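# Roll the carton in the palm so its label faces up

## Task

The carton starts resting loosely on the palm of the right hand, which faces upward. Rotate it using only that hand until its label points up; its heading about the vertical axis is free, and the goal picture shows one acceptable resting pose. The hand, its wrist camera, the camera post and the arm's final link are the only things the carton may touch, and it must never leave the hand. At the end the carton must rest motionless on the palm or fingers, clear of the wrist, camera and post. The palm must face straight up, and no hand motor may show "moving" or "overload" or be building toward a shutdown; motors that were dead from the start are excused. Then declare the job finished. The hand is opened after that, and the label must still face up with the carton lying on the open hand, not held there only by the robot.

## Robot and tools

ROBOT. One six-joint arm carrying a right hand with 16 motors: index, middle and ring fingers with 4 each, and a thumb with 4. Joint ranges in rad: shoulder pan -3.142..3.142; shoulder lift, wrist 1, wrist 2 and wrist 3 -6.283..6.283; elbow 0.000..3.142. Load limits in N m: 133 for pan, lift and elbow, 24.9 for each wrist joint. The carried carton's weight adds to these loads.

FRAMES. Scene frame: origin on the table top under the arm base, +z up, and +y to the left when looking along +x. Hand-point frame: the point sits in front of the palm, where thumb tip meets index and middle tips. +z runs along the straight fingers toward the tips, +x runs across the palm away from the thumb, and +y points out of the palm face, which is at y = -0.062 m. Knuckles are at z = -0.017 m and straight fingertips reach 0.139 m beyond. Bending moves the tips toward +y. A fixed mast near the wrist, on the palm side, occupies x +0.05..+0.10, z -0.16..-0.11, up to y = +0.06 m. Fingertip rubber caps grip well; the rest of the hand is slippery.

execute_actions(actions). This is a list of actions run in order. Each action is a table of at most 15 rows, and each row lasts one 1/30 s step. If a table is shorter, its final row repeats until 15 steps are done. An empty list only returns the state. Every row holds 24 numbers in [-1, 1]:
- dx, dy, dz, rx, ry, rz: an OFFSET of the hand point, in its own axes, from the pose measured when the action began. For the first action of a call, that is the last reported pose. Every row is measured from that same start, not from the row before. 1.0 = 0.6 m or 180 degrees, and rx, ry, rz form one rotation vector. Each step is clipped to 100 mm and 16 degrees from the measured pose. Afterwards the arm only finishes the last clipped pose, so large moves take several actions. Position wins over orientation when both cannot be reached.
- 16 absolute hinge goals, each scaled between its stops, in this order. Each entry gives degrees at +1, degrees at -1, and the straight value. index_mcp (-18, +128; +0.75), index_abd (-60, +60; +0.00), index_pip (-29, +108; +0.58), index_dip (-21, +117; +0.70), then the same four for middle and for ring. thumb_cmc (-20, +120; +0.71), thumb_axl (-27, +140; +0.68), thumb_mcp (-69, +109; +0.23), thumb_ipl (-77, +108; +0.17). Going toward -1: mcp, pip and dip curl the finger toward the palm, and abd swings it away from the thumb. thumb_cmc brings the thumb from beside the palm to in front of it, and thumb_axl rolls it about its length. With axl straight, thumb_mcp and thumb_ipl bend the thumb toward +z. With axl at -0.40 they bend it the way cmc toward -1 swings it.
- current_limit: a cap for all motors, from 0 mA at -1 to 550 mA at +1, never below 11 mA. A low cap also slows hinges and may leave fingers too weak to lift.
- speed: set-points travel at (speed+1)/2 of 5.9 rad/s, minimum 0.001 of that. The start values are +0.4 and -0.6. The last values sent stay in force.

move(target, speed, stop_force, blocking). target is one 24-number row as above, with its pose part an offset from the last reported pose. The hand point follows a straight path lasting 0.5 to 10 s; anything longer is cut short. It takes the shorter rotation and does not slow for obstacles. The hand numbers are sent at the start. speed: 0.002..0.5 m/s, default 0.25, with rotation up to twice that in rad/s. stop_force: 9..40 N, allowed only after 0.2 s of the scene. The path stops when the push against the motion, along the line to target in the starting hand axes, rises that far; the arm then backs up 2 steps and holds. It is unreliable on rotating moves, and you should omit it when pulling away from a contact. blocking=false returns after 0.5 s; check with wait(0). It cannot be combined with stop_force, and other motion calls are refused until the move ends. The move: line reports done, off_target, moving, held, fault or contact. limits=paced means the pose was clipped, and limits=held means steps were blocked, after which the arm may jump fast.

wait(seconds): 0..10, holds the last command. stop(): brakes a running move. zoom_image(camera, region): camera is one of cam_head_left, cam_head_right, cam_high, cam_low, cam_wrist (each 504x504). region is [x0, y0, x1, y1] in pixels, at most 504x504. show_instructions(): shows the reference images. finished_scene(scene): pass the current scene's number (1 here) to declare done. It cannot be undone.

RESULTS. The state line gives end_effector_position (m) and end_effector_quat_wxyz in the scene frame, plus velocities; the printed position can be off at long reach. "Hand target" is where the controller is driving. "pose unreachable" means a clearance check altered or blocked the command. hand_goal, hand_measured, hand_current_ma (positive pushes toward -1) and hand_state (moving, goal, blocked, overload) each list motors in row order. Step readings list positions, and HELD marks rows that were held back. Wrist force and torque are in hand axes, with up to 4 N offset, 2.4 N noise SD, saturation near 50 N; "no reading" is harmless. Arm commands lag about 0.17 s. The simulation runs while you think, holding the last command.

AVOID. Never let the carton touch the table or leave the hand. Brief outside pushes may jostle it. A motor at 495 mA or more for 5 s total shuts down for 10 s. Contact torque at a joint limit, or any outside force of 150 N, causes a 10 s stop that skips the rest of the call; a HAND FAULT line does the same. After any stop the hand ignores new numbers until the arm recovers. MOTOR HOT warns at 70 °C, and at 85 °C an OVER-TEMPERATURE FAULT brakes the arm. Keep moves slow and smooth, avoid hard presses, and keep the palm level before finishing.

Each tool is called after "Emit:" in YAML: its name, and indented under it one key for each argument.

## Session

Emit:
execute_actions:
  actions: []

Emit:
show_instructions:

Scene clock: 0.00 s.
end_effector_position=(+0.6038, +0.0554, +0.5115) hand_goal=(+0.046, +0.000, -0.008, +0.280, +0.046, +0.000, -0.008, +0.280, +0.046, +0.000, -0.008, +0.280, -0.104, +0.266, +0.032, -0.018) hand_measured=(+0.060, +0.000, -0.006, +0.282, +0.062, +0.000, -0.006, +0.282, +0.060, +0.000, -0.006, +0.282, -0.092, +0.270, +0.034, -0.016) hand_current_ma=(+78, +0, +14, +13, +85, +0, +15, +13, +78, +0, +15, +14, +66, +29, +14, +12) hand_state=(goal, goal, goal, goal, goal, goal, goal, goal, goal, goal, goal, goal, goal, goal, goal, goal) hand_current_limit=0.40 hand_speed=-0.60 end_effector_quat_wxyz=(+0.506, +0.470, +0.508, +0.514) end_effector_velocity=(-0.000, +0.001, +0.000) end_effector_angular_velocity=(-0.002, -0.002, +0.002)
Joint positions: [-0.155 -1.2    2.196 -4.164 -1.341 -0.023]
Joint velocities: [ 0.001  0.    -0.    -0.002  0.001 -0.002]
Wrist force (N, on the end effector, along its own x y z axes, offset not removed): no reading
Wrist torque (N m, same axes, about the end effector's origin, offset not removed): no reading
Hand target: +0.604, +0.055, +0.511; +0.506, +0.470, +0.508, +0.514

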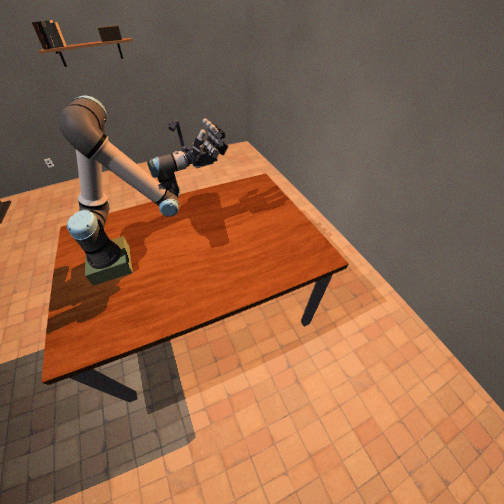

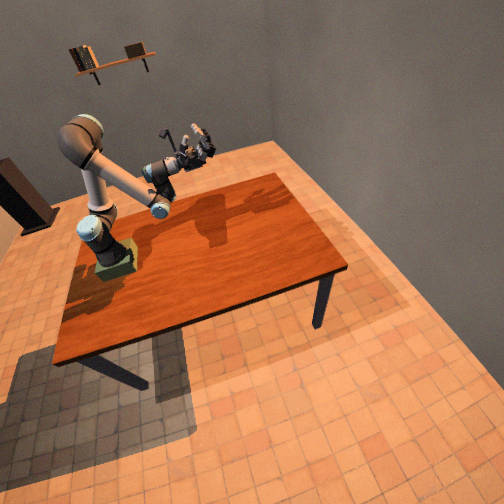

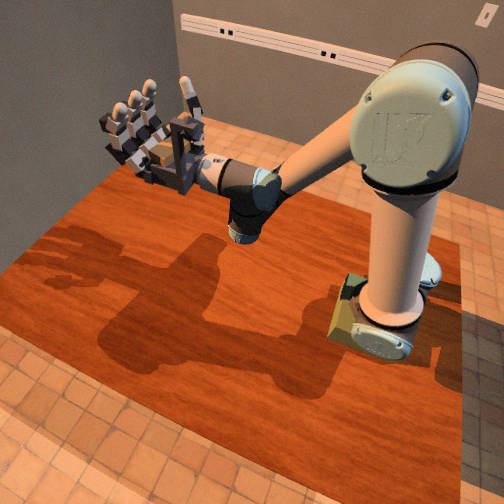

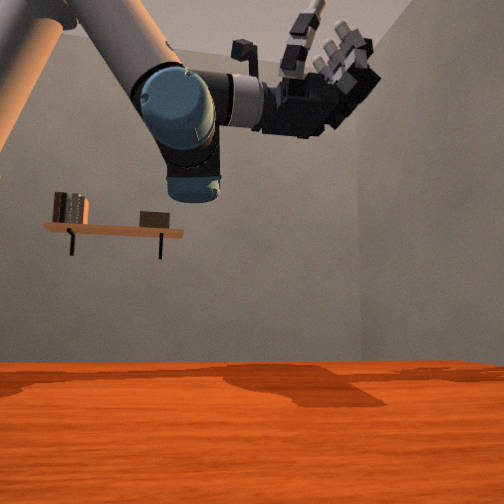

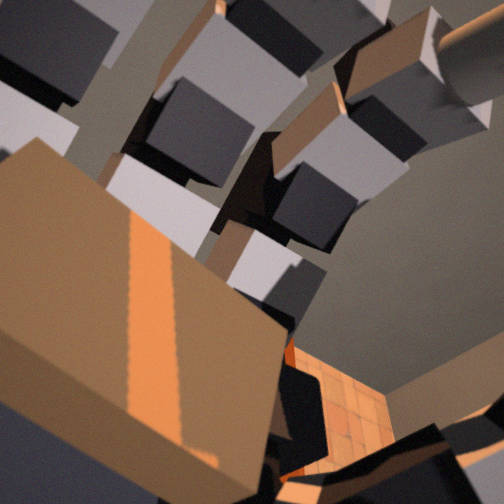

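Reference images for this scene: goal picture from the wrist camera place.

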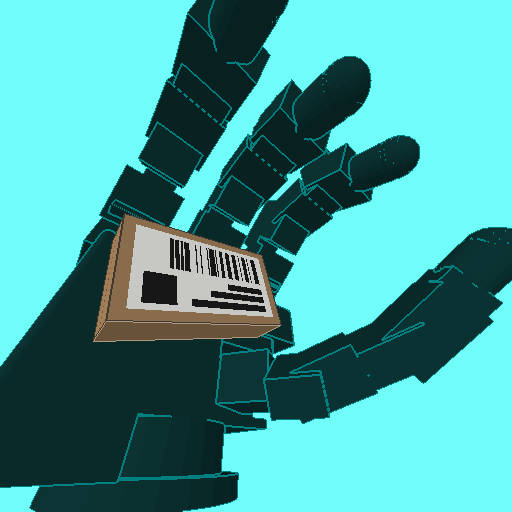

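Emit:
zoom_image:
  camera: "cam_high"
  region: [90,70,230,210]

Emit:
zoom_image:
  camera: "cam_head_right"
  region: [150,110,230,190]

Region (90, 70, 230, 210) of cam_high's 504x504 image, scaled by 3.600, with more detail than that image has.

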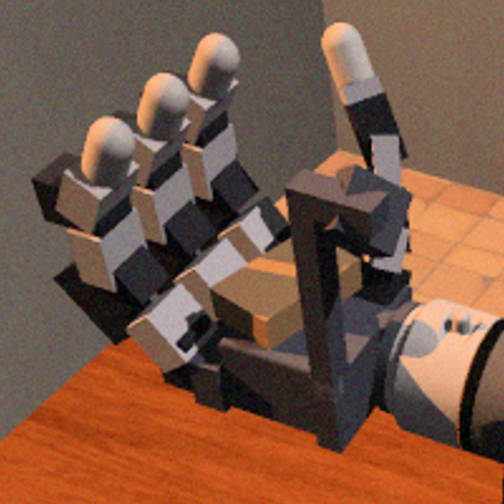

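Region (150, 110, 230, 190) of cam_head_right's 504x504 image, scaled by 6.300, with more detail than that image has.

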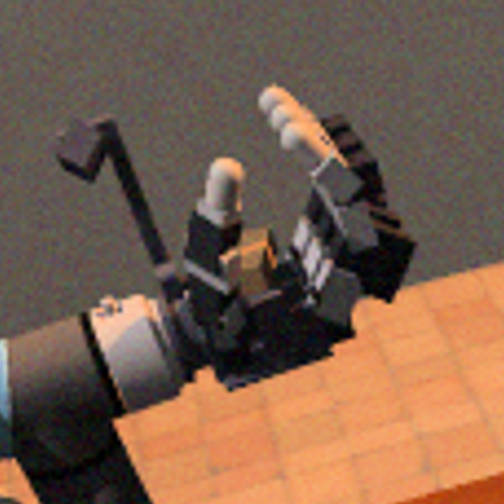

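Emit:
move:
  target: [0,0,0,0.17,0,0.01,0.85,0,0.1,-0.3,0.85,0,0.1,-0.3,0.85,0,0.1,-0.3,0.1,0.266,0.032,-0.018,0.4,-0.6]
  speed: 0.2

Emit:
zoom_image:
  camera: "cam_high"
  region: [80,80,230,230]

Scene clock: 7.63 s.
end_effector_position=(+0.6038, +0.0554, +0.5115) hand_goal=(+0.850, +0.000, +0.100, -0.300, +0.850, +0.000, +0.100, -0.300, +0.850, +0.000, +0.100, -0.300, +0.100, +0.266, +0.032, -0.018) hand_measured=(+0.858, +0.000, +0.100, -0.298, +0.862, +0.000, +0.102, -0.296, +0.860, +0.000, +0.102, -0.296, +0.104, +0.270, +0.032, -0.016) hand_current_ma=(+45, +0, +2, +15, +69, -1, +14, +16, +55, +0, +8, +15, +27, +27, +5, +10) hand_state=(goal, goal, goal, goal, goal, goal, goal, goal, goal, goal, goal, goal, goal, goal, goal, goal) hand_current_limit=0.40 hand_speed=-0.60 end_effector_quat_wxyz=(+0.357, +0.595, +0.618, +0.370) end_effector_velocity=(+0.001, +0.000, +0.001) end_effector_angular_velocity=(+0.001, +0.012, +0.002)
Joint positions: [-0.152 -1.634  2.216 -3.206 -1.38  -0.106]
Joint velocities: [-0.    -0.007 -0.007  0.026  0.001 -0.002]
Wrist force (N, on the end effector, along its own x y z axes, offset not removed): [-0.8 0.3 0.0]
Wrist torque (N m, same axes, about the end effector's origin, offset not removed): [0.14 0.05 -0.31]
Hand target: +0.604, +0.055, +0.511; +0.356, +0.595, +0.618, +0.370
Off the commanded pose: 0.000 m, 0 deg.
move: done

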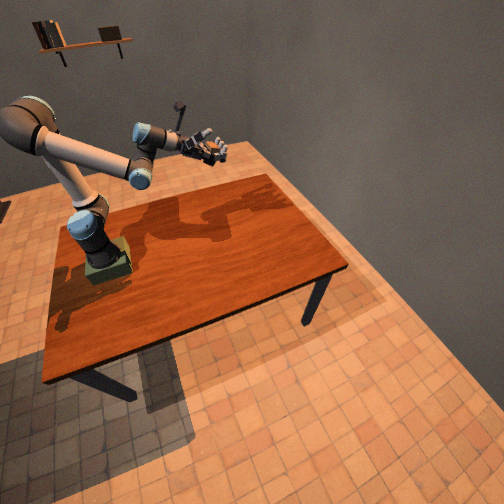

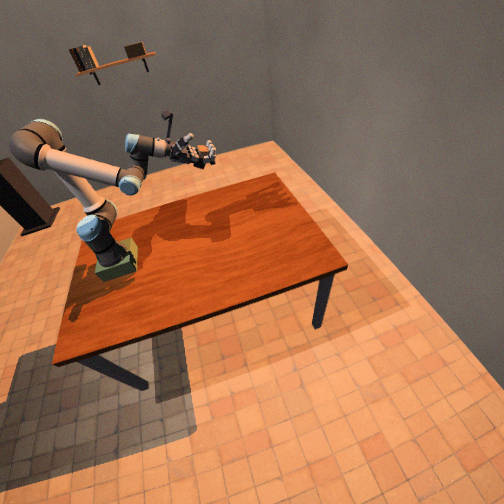

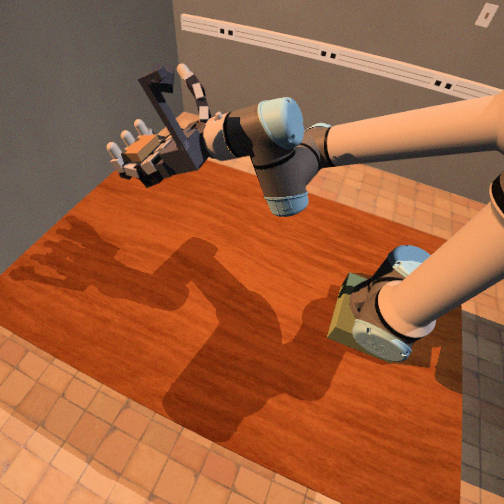

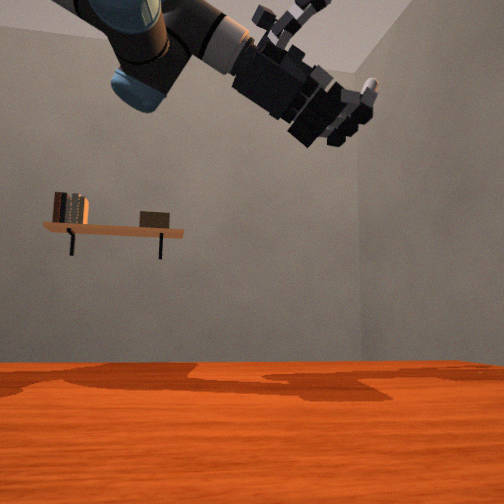

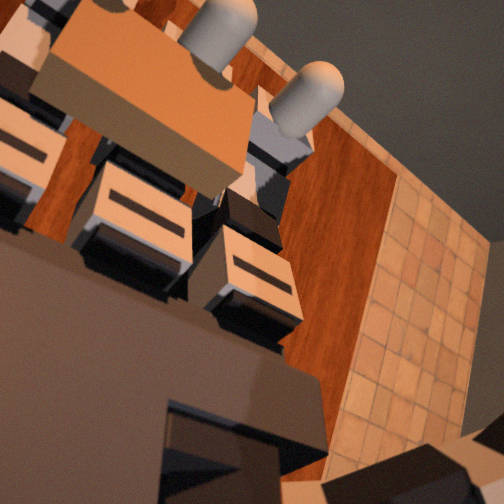

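Region (80, 80, 230, 230) of cam_high's 504x504 image, scaled by 3.360, with more detail than that image has.

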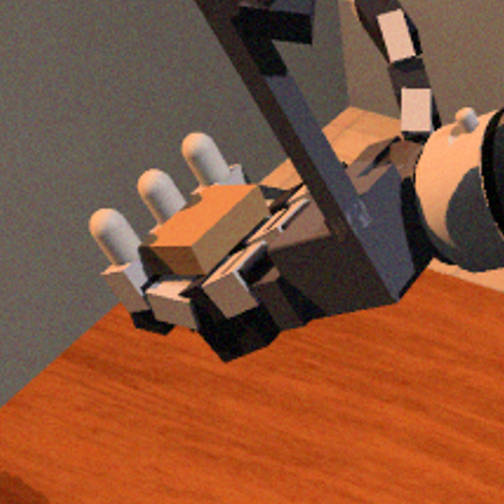

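Emit:
execute_actions:
  actions:
    - [[0,0,0,0,0,0,0.85,0,0.0,-0.5,0.85,0,-0.1,-0.7,0.85,0,-0.1,-0.7,0.3,0.266,0.032,-0.018,0.3,-0.7]]
    - [[0,0,0,0,0,0,0.85,0,0.0,-0.5,0.85,0,-0.1,-0.7,0.85,0,-0.1,-0.7,0.3,0.266,0.032,-0.018,0.3,-0.7]]

Emit:
zoom_image:
  camera: "cam_high"
  region: [80,80,230,230]

Scene clock: 12.43 s.
end_effector_position=(+0.6038, +0.0554, +0.5115) hand_goal=(+0.850, +0.000, +0.000, -0.500, +0.850, +0.000, -0.100, -0.700, +0.850, +0.000, -0.100, -0.700, +0.300, +0.266, +0.032, -0.018) hand_measured=(+0.858, +0.000, +0.010, -0.496, +0.862, +0.000, -0.070, -0.512, +0.860, +0.000, -0.072, -0.528, +0.306, +0.270, +0.032, -0.016) hand_current_ma=(+45, +0, +46, +16, +69, -1, +153, +357, +60, -5, +144, +357, +32, +27, +3, +10) hand_state=(goal, goal, goal, goal, goal, goal, blocked, blocked, goal, goal, blocked, blocked, goal, goal, goal, goal) hand_current_limit=0.30 hand_speed=-0.70 end_effector_quat_wxyz=(+0.357, +0.595, +0.618, +0.370) end_effector_velocity=(+0.000, +0.000, +0.000) end_effector_angular_velocity=(+0.000, -0.001, +0.001)
Joint positions: [-0.152 -1.634  2.216 -3.206 -1.38  -0.106]
Joint velocities: [ 0.     0.    -0.001 -0.001  0.001  0.   ]
Wrist force (N, on the end effector, along its own x y z axes, offset not removed): [-0.1 -0.2 1.0]
Wrist torque (N m, same axes, about the end effector's origin, offset not removed): [0.00 -0.10 -0.25]
Hand target: +0.604, +0.055, +0.511; +0.357, +0.595, +0.618, +0.370
Off the commanded pose: 0.000 m, 0 deg.
Step readings (end_effector_position; steps 1 to 15: 1st action; 16 to 30: 2nd action):
0: (+0.6039, +0.0554, +0.5115)
1: (+0.6039, +0.0554, +0.5115)
2: (+0.6039, +0.0554, +0.5115)
4: (+0.6039, +0.0554, +0.5116)
8: (+0.6039, +0.0554, +0.5116)
15: (+0.6038, +0.0554, +0.5115)
16: (+0.6038, +0.0554, +0.5115)
17: (+0.6038, +0.0554, +0.5115)
19: (+0.6038, +0.0554, +0.5115)
23: (+0.6038, +0.0554, +0.5115)
30: end_effector_position above

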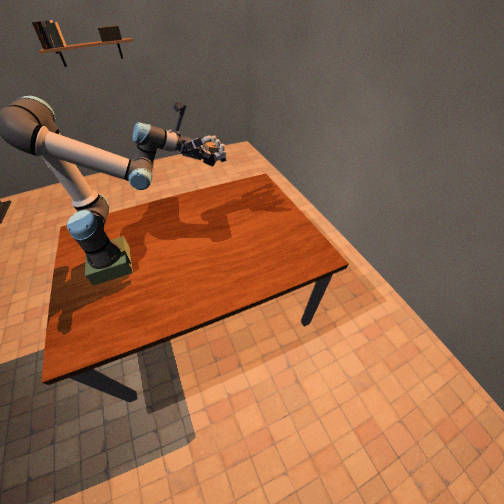

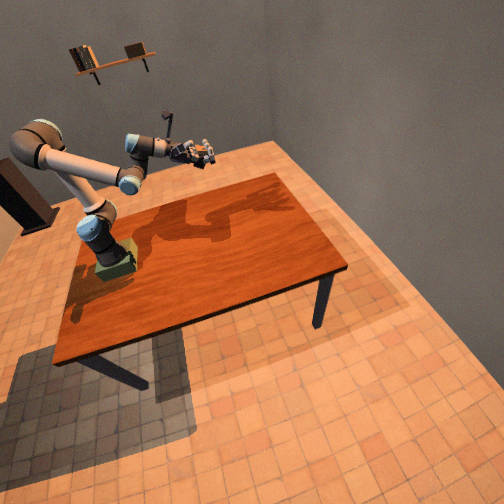

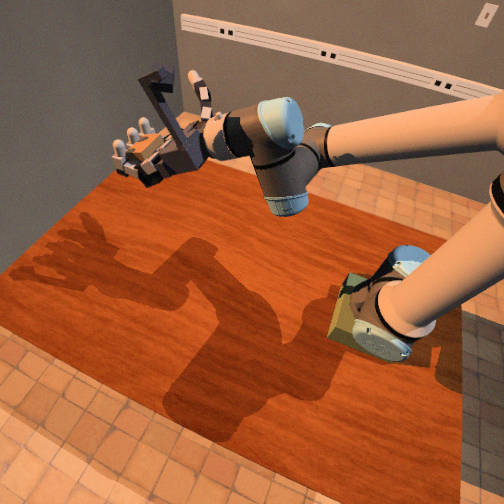

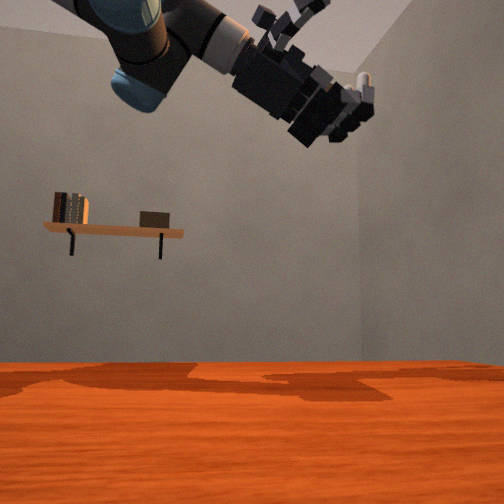

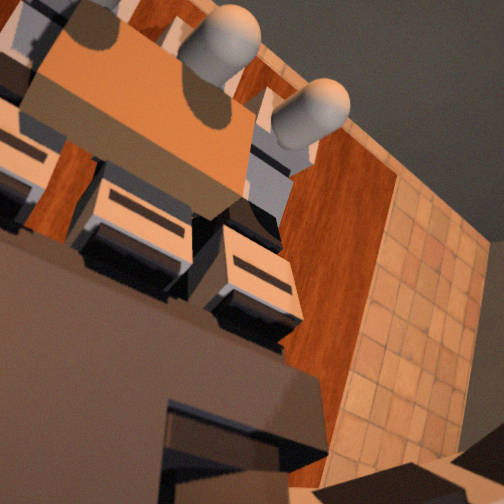

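Region (80, 80, 230, 230) of cam_high's 504x504 image, scaled by 3.360, with more detail than that image has.

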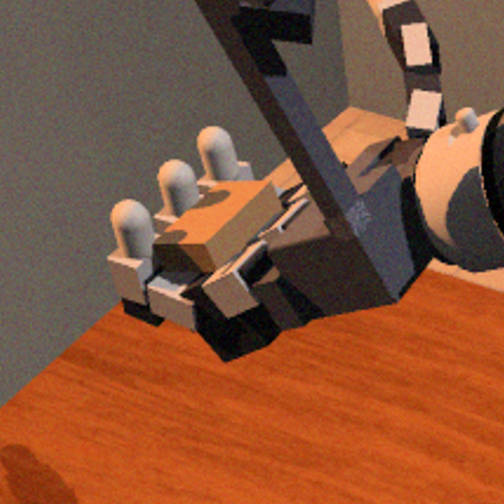

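The carton is clamped. Next I close the knuckles while levelling the hand.

Emit:
move:
  target: [0,0,0,-0.157,0,0,-0.8,0,0.0,-0.5,-0.8,0,-0.1,-0.7,-0.8,0,-0.1,-0.7,0.3,0.266,0.032,-0.018,0.4,-0.7]
  speed: 0.15

Emit:
zoom_image:
  camera: "cam_high"
  region: [80,70,230,220]

Scene clock: 17.43 s.
end_effector_position=(+0.6037, +0.0555, +0.5115) hand_goal=(-0.800, +0.000, +0.000, -0.500, -0.800, +0.000, -0.100, -0.700, -0.800, +0.000, -0.100, -0.700, +0.300, +0.266, +0.032, -0.018) hand_measured=(-0.742, +0.000, +0.010, -0.500, -0.618, +0.000, -0.068, -0.518, -0.622, -0.002, -0.070, -0.536, +0.310, +0.264, +0.032, -0.016) hand_current_ma=(+329, +0, +48, +0, +385, -1, +161, +385, +385, -11, +151, +385, +52, -10, +3, +10) hand_state=(blocked, goal, goal, goal, blocked, goal, blocked, blocked, blocked, goal, blocked, blocked, goal, goal, goal, goal) hand_current_limit=0.40 hand_speed=-0.70 end_effector_quat_wxyz=(+0.491, +0.489, +0.509, +0.510) end_effector_velocity=(+0.000, -0.000, +0.000) end_effector_angular_velocity=(+0.000, +0.000, -0.001)
Joint positions: [-0.145 -1.234  2.21  -4.102 -1.359 -0.002]
Joint velocities: [-0. -0. -0.  0. -0. -0.]
Wrist force (N, on the end effector, along its own x y z axes, offset not removed): [-0.4 -1.7 -0.3]
Wrist torque (N m, same axes, about the end effector's origin, offset not removed): [-0.36 0.10 -0.30]
Hand target: +0.604, +0.055, +0.511; +0.491, +0.489, +0.509, +0.510
Off the commanded pose: 0.000 m, 0 deg.
move: done

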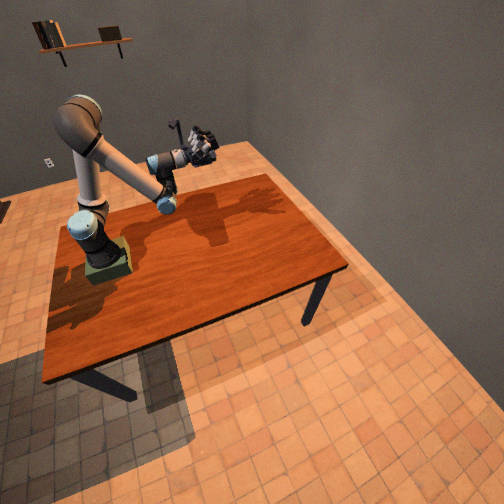

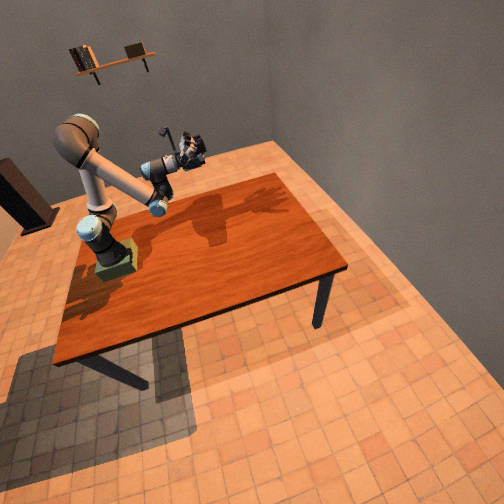

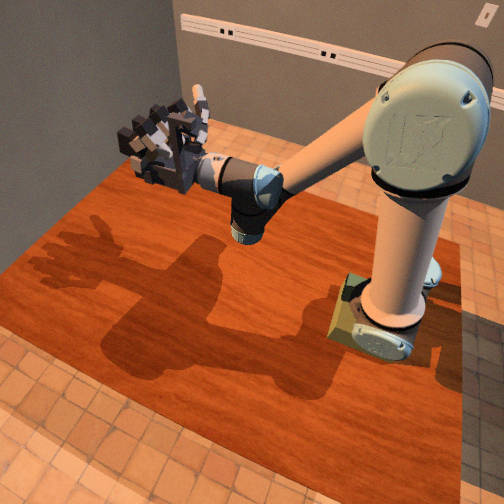

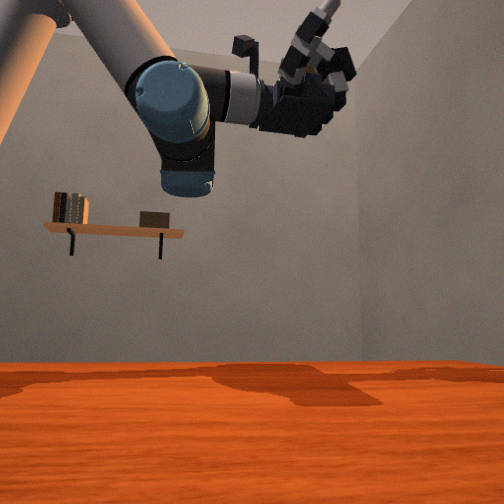

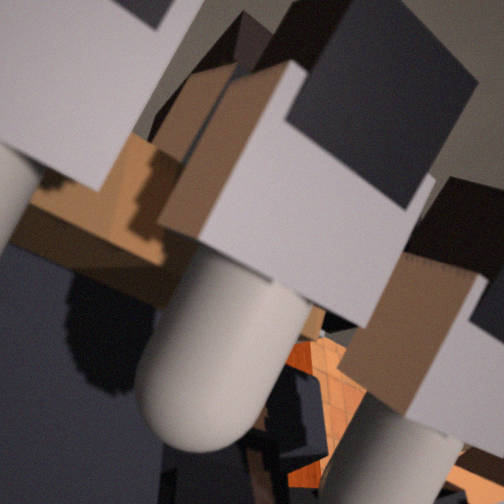

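Region (80, 70, 230, 220) of cam_high's 504x504 image, scaled by 3.360, with more detail than that image has.

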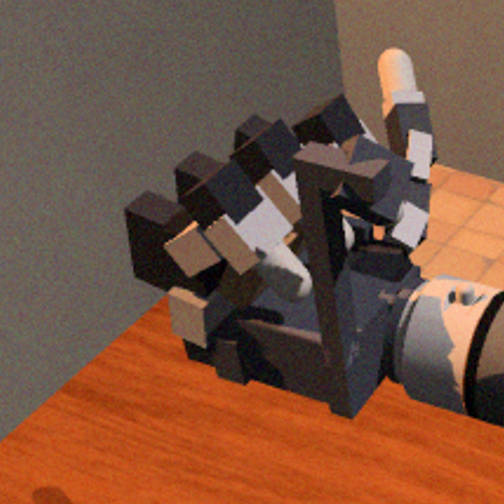

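Emit:
move:
  target: [0,0,0,-0.04,0,0,-0.7,0,0.0,0.7,-0.8,0,0.0,0.7,-0.8,0,0.0,0.7,0.3,0.266,0.032,-0.018,0.4,-0.7]
  speed: 0.1

Emit:
zoom_image:
  camera: "cam_high"
  region: [80,70,230,220]

Scene clock: 22.07 s.
end_effector_position=(+0.6037, +0.0555, +0.5115) hand_goal=(-0.700, +0.000, +0.000, +0.700, -0.800, +0.000, +0.000, +0.700, -0.800, +0.000, +0.000, +0.700, +0.300, +0.266, +0.032, -0.018) hand_measured=(-0.710, +0.000, +0.000, +0.696, -0.618, +0.000, -0.008, +0.696, -0.626, -0.002, -0.008, +0.696, +0.310, +0.266, +0.032, -0.016) hand_current_ma=(-55, +0, -1, -22, +385, -1, -42, -21, +385, -13, -41, -22, +54, -4, +3, +10) hand_state=(goal, goal, goal, goal, blocked, goal, goal, goal, blocked, goal, goal, goal, goal, goal, goal, goal) hand_current_limit=0.40 hand_speed=-0.70 end_effector_quat_wxyz=(+0.521, +0.458, +0.476, +0.541) end_effector_velocity=(-0.000, -0.000, +0.000) end_effector_angular_velocity=(+0.001, -0.001, +0.001)
Joint positions: [-0.138 -1.128  2.153 -4.28  -1.367  0.024]
Joint velocities: [-0.    -0.     0.    -0.001  0.001  0.002]
Wrist force (N, on the end effector, along its own x y z axes, offset not removed): [0.3 0.9 -2.1]
Wrist torque (N m, same axes, about the end effector's origin, offset not removed): [0.06 0.05 -0.26]
Hand target: +0.604, +0.055, +0.511; +0.521, +0.458, +0.476, +0.541
Off the commanded pose: 0.000 m, 0 deg.
move: done

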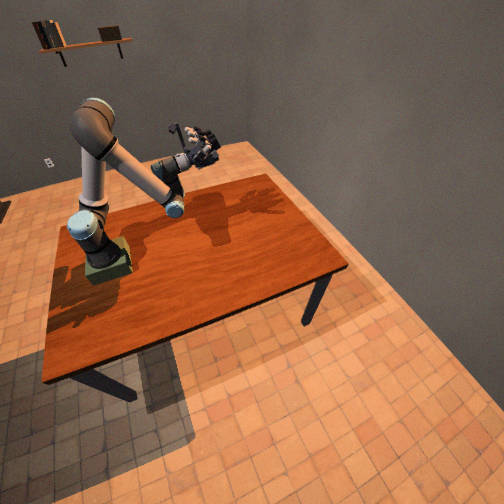

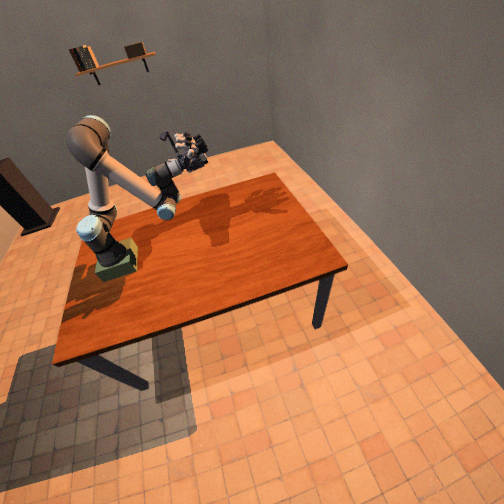

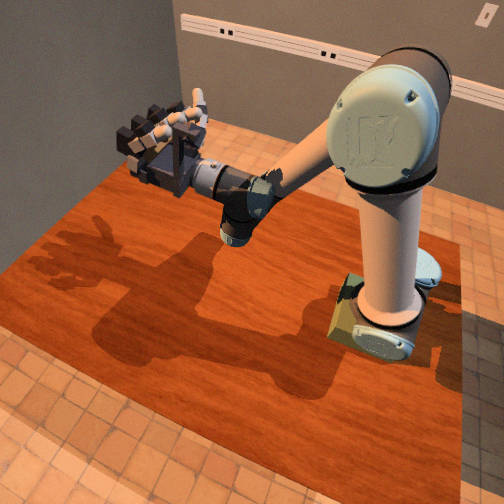

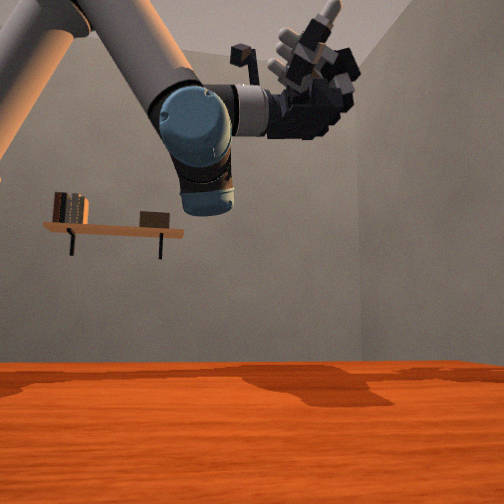

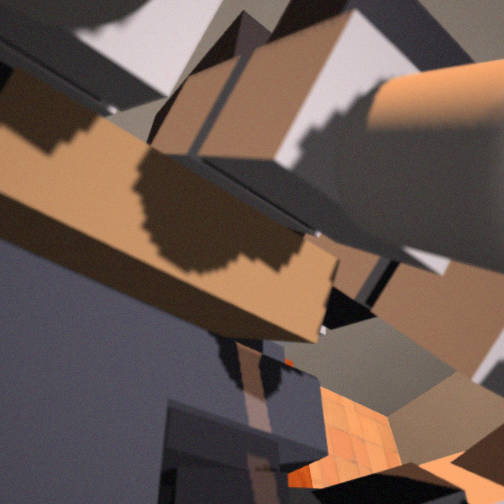

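Region (80, 70, 230, 220) of cam_high's 504x504 image, scaled by 3.360, with more detail than that image has.

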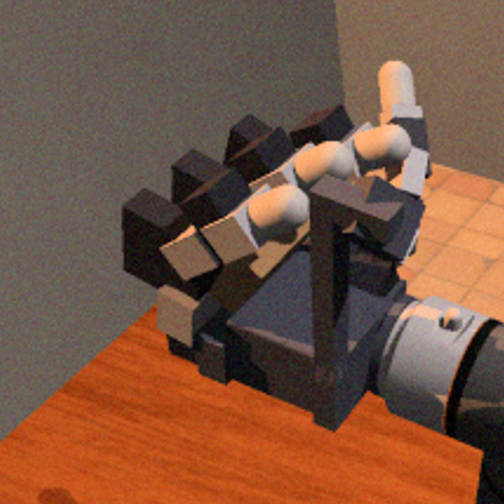

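Emit:
move:
  target: [0,0,0,-0.08,0,0,-0.6,0,0.0,0.7,-0.8,0,0.0,0.7,-0.8,0,0.0,0.7,0.3,0.266,0.032,-0.018,0.4,-0.7]
  speed: 0.15

Emit:
execute_actions:
  actions:
    - [[0,0,0,0,0,0,-0.4,0,0,0.7,-0.52,0,-0.3,0.7,-0.52,0,-0.3,0.7,0.3,0.266,0.032,-0.018,0.4,-0.8]]
    - [[0,0,0,0,0,0,-0.4,0,0,0.7,-0.45,0,-0.4,0.7,-0.45,0,-0.4,0.7,0.3,0.266,0.032,-0.018,0.4,-0.8]]

Emit:
zoom_image:
  camera: "cam_high"
  region: [80,70,230,220]

Scene clock: 27.33 s.
end_effector_position=(+0.6037, +0.0555, +0.5114) hand_goal=(-0.600, +0.000, +0.000, +0.700, -0.800, +0.000, +0.000, +0.700, -0.800, +0.000, +0.000, +0.700, +0.300, +0.266, +0.032, -0.018) hand_measured=(-0.610, +0.000, +0.000, +0.696, -0.618, +0.000, -0.008, +0.696, -0.626, -0.002, -0.008, +0.696, +0.310, +0.266, +0.034, -0.016) hand_current_ma=(-59, +0, -2, -21, +385, -1, -42, -21, +385, -13, -41, -22, +54, -4, +8, +10) hand_state=(goal, goal, goal, goal, blocked, goal, goal, goal, blocked, goal, goal, goal, goal, goal, goal, goal) hand_current_limit=0.40 hand_speed=-0.70 end_effector_quat_wxyz=(+0.574, +0.389, +0.405, +0.596) end_effector_velocity=(+0.000, -0.001, -0.000) end_effector_angular_velocity=(+0.001, -0.009, +0.000)
Joint positions: [-0.121 -0.942  1.989 -4.557 -1.395  0.068]
Joint velocities: [-0.     0.007 -0.008 -0.008 -0.001  0.003]
Wrist force (N, on the end effector, along its own x y z axes, offset not removed): [-0.1 0.9 -1.1]
Wrist torque (N m, same axes, about the end effector's origin, offset not removed): [-0.02 0.08 -0.24]
Hand target: +0.604, +0.055, +0.511; +0.574, +0.389, +0.405, +0.596
Off the commanded pose: 0.000 m, 0 deg.
move: done

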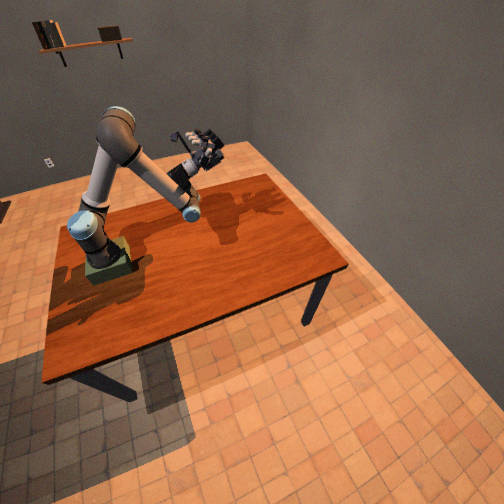

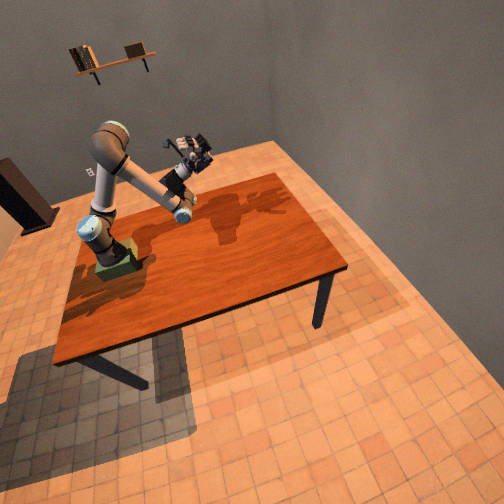

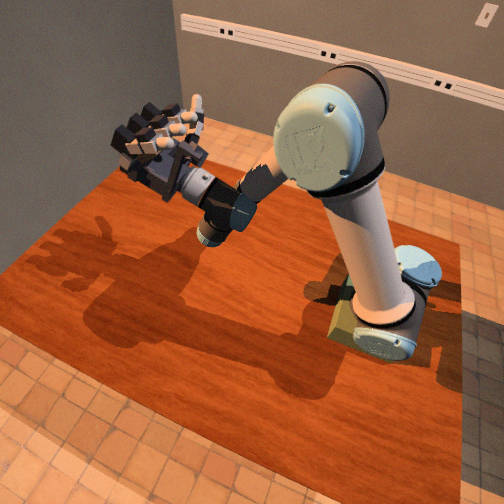

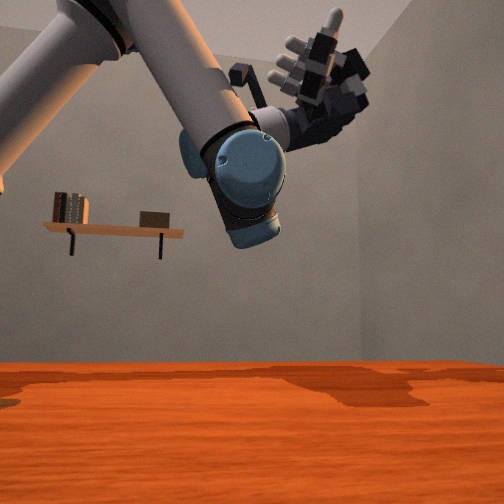

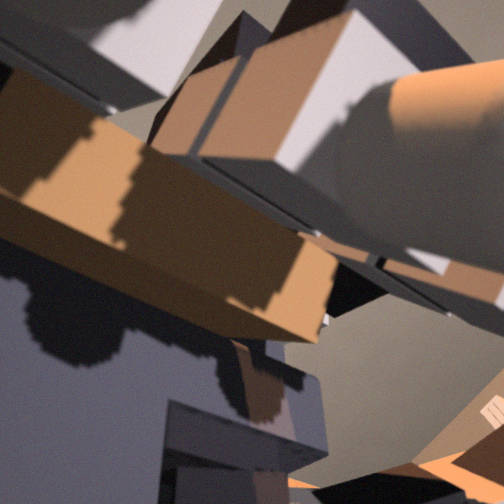

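Scene clock: 28.33 s.
end_effector_position=(+0.6037, +0.0555, +0.5115) hand_goal=(-0.400, +0.000, +0.000, +0.700, -0.450, +0.000, -0.400, +0.700, -0.450, +0.000, -0.400, +0.700, +0.300, +0.266, +0.032, -0.018) hand_measured=(-0.410, +0.000, +0.000, +0.696, -0.464, +0.000, -0.400, +0.696, -0.462, -0.002, -0.400, +0.696, +0.310, +0.266, +0.034, -0.016) hand_current_ma=(-55, +0, -3, -21, -77, -1, -4, -21, -70, -13, -4, -22, +54, -4, +8, +10) hand_state=(goal, goal, goal, goal, goal, goal, goal, goal, goal, goal, goal, goal, goal, goal, goal, goal) hand_current_limit=0.40 hand_speed=-0.80 end_effector_quat_wxyz=(+0.574, +0.389, +0.405, +0.596) end_effector_velocity=(-0.000, -0.000, -0.000) end_effector_angular_velocity=(-0.001, -0.000, -0.000)
Joint positions: [-0.121 -0.942  1.989 -4.557 -1.395  0.068]
Joint velocities: [-0.001  0.     0.    -0.001  0.001 -0.   ]
Wrist force (N, on the end effector, along its own x y z axes, offset not removed): [-1.1 1.1 -1.4]
Wrist torque (N m, same axes, about the end effector's origin, offset not removed): [-0.02 0.13 -0.24]
Hand target: +0.604, +0.055, +0.511; +0.574, +0.389, +0.405, +0.596
Off the commanded pose: 0.000 m, 0 deg.
Step readings (end_effector_position; steps 1 to 15: 1st action; 16 to 30: 2nd action):
0: (+0.6037, +0.0555, +0.5114)
1: (+0.6037, +0.0555, +0.5114)
2: (+0.6037, +0.0555, +0.5114)
4: (+0.6037, +0.0555, +0.5114)
8: (+0.6037, +0.0555, +0.5115)
15: (+0.6037, +0.0555, +0.5115)
16: (+0.6037, +0.0555, +0.5115)
17: (+0.6037, +0.0555, +0.5115)
19: (+0.6037, +0.0555, +0.5115)
23: (+0.6037, +0.0555, +0.5115)
30: end_effector_position above

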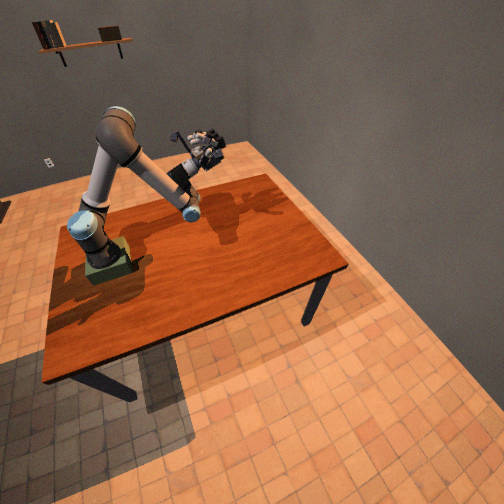

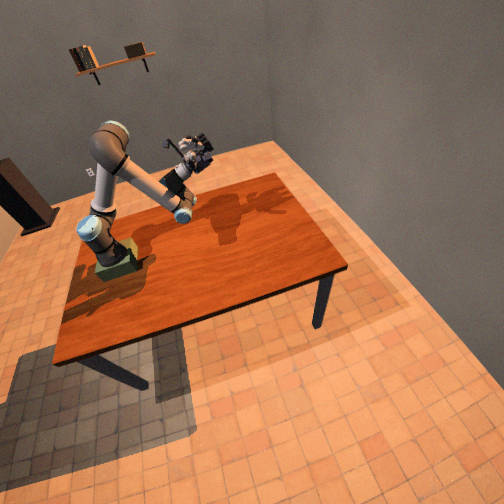

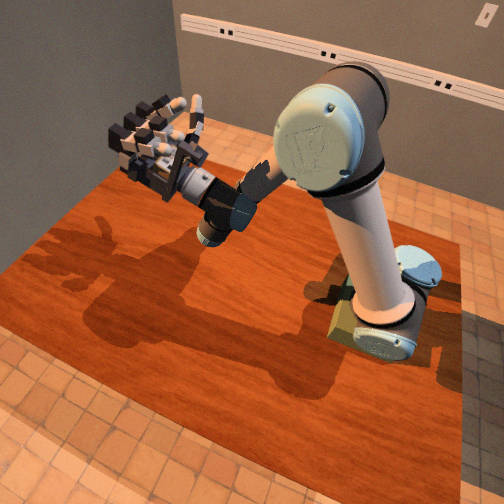

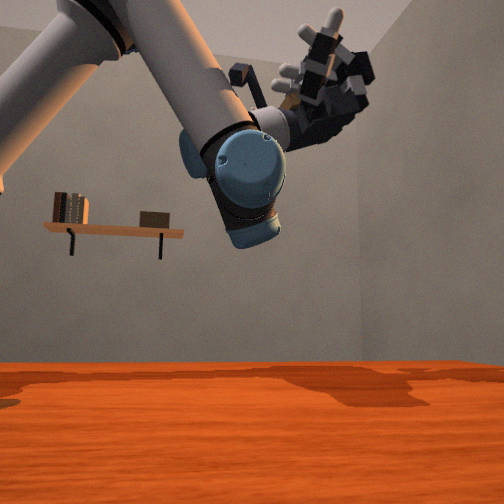

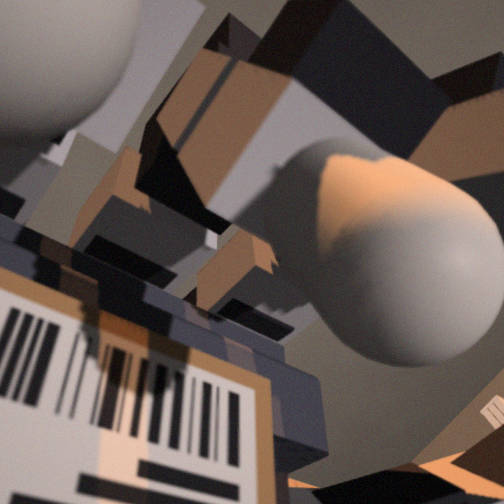

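Region (80, 70, 230, 220) of cam_high's 504x504 image, scaled by 3.360, with more detail than that image has.

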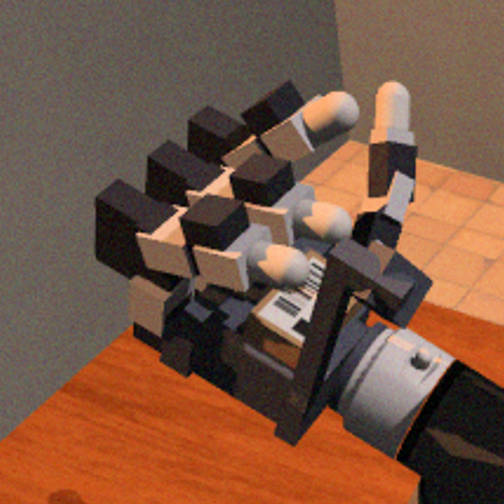

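The carton has flipped label-up. It may be touching the post, so I'll tilt forward to slide it toward the knuckles.

Emit:
move:
  target: [0,0,0,0.265,0,0,0.1,0,0.3,0.4,0.1,0,0.3,0.4,0.1,0,0.3,0.4,0.2,0.266,0.032,-0.018,0.4,-0.7]
  speed: 0.2

Emit:
zoom_image:
  camera: "cam_high"
  region: [80,70,230,220]

Scene clock: 33.87 s.
end_effector_position=(+0.6037, +0.0554, +0.5115) hand_goal=(+0.100, +0.000, +0.300, +0.400, +0.100, +0.000, +0.300, +0.400, +0.100, +0.000, +0.300, +0.400, +0.200, +0.266, +0.032, -0.018) hand_measured=(+0.108, +0.000, +0.300, +0.402, +0.110, +0.000, +0.300, +0.402, +0.108, -0.002, +0.300, +0.402, +0.218, +0.266, +0.034, -0.016) hand_current_ma=(+49, +0, -1, +14, +54, -1, -1, +13, +50, -13, -1, +13, +97, -2, +9, +10) hand_state=(goal, goal, goal, goal, goal, goal, goal, goal, goal, goal, goal, goal, goal, goal, goal, goal) hand_current_limit=0.40 hand_speed=-0.70 end_effector_quat_wxyz=(+0.368, +0.588, +0.611, +0.382) end_effector_velocity=(+0.001, -0.000, -0.000) end_effector_angular_velocity=(+0.001, +0.015, -0.000)
Joint positions: [-0.153 -1.611  2.229 -3.281 -1.375 -0.099]
Joint velocities: [-0.    -0.007 -0.005  0.027 -0.001 -0.002]
Wrist force (N, on the end effector, along its own x y z axes, offset not removed): [-1.2 0.4 0.5]
Wrist torque (N m, same axes, about the end effector's origin, offset not removed): [0.14 0.20 -0.38]
Hand target: +0.604, +0.055, +0.511; +0.368, +0.588, +0.611, +0.382
Off the commanded pose: 0.000 m, 0 deg.
move: done

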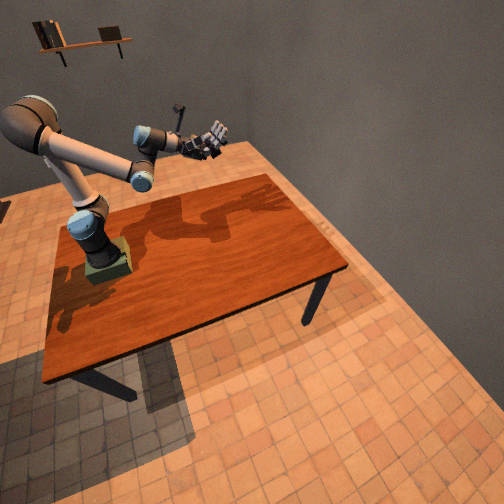

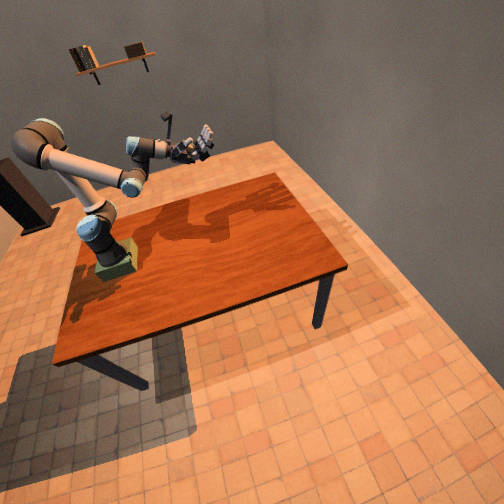

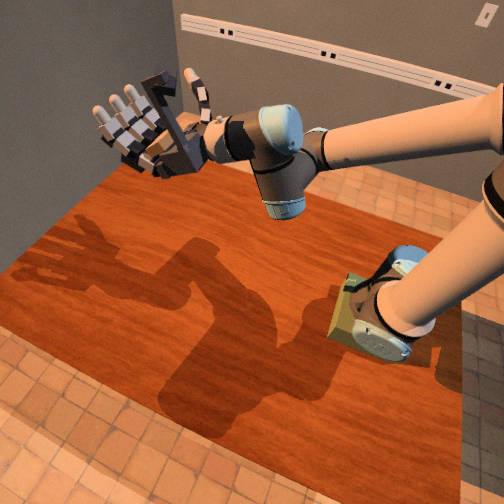

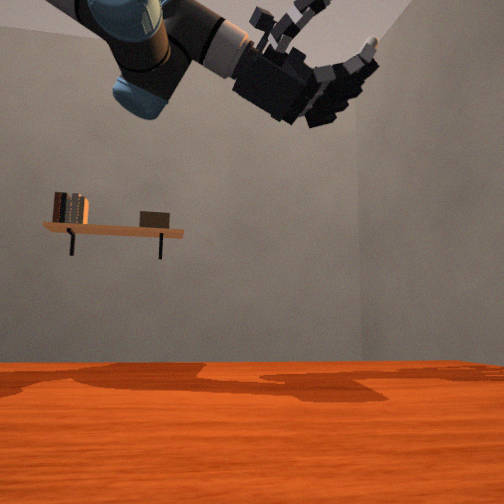

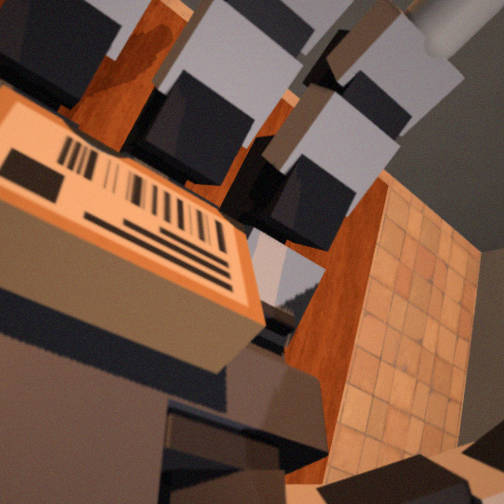

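Region (80, 70, 230, 220) of cam_high's 504x504 image, scaled by 3.360, with more detail than that image has.

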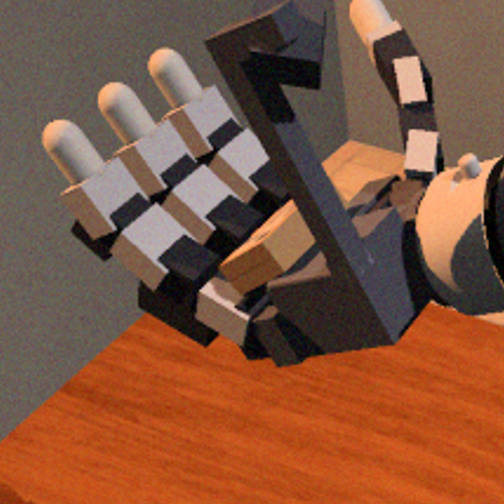

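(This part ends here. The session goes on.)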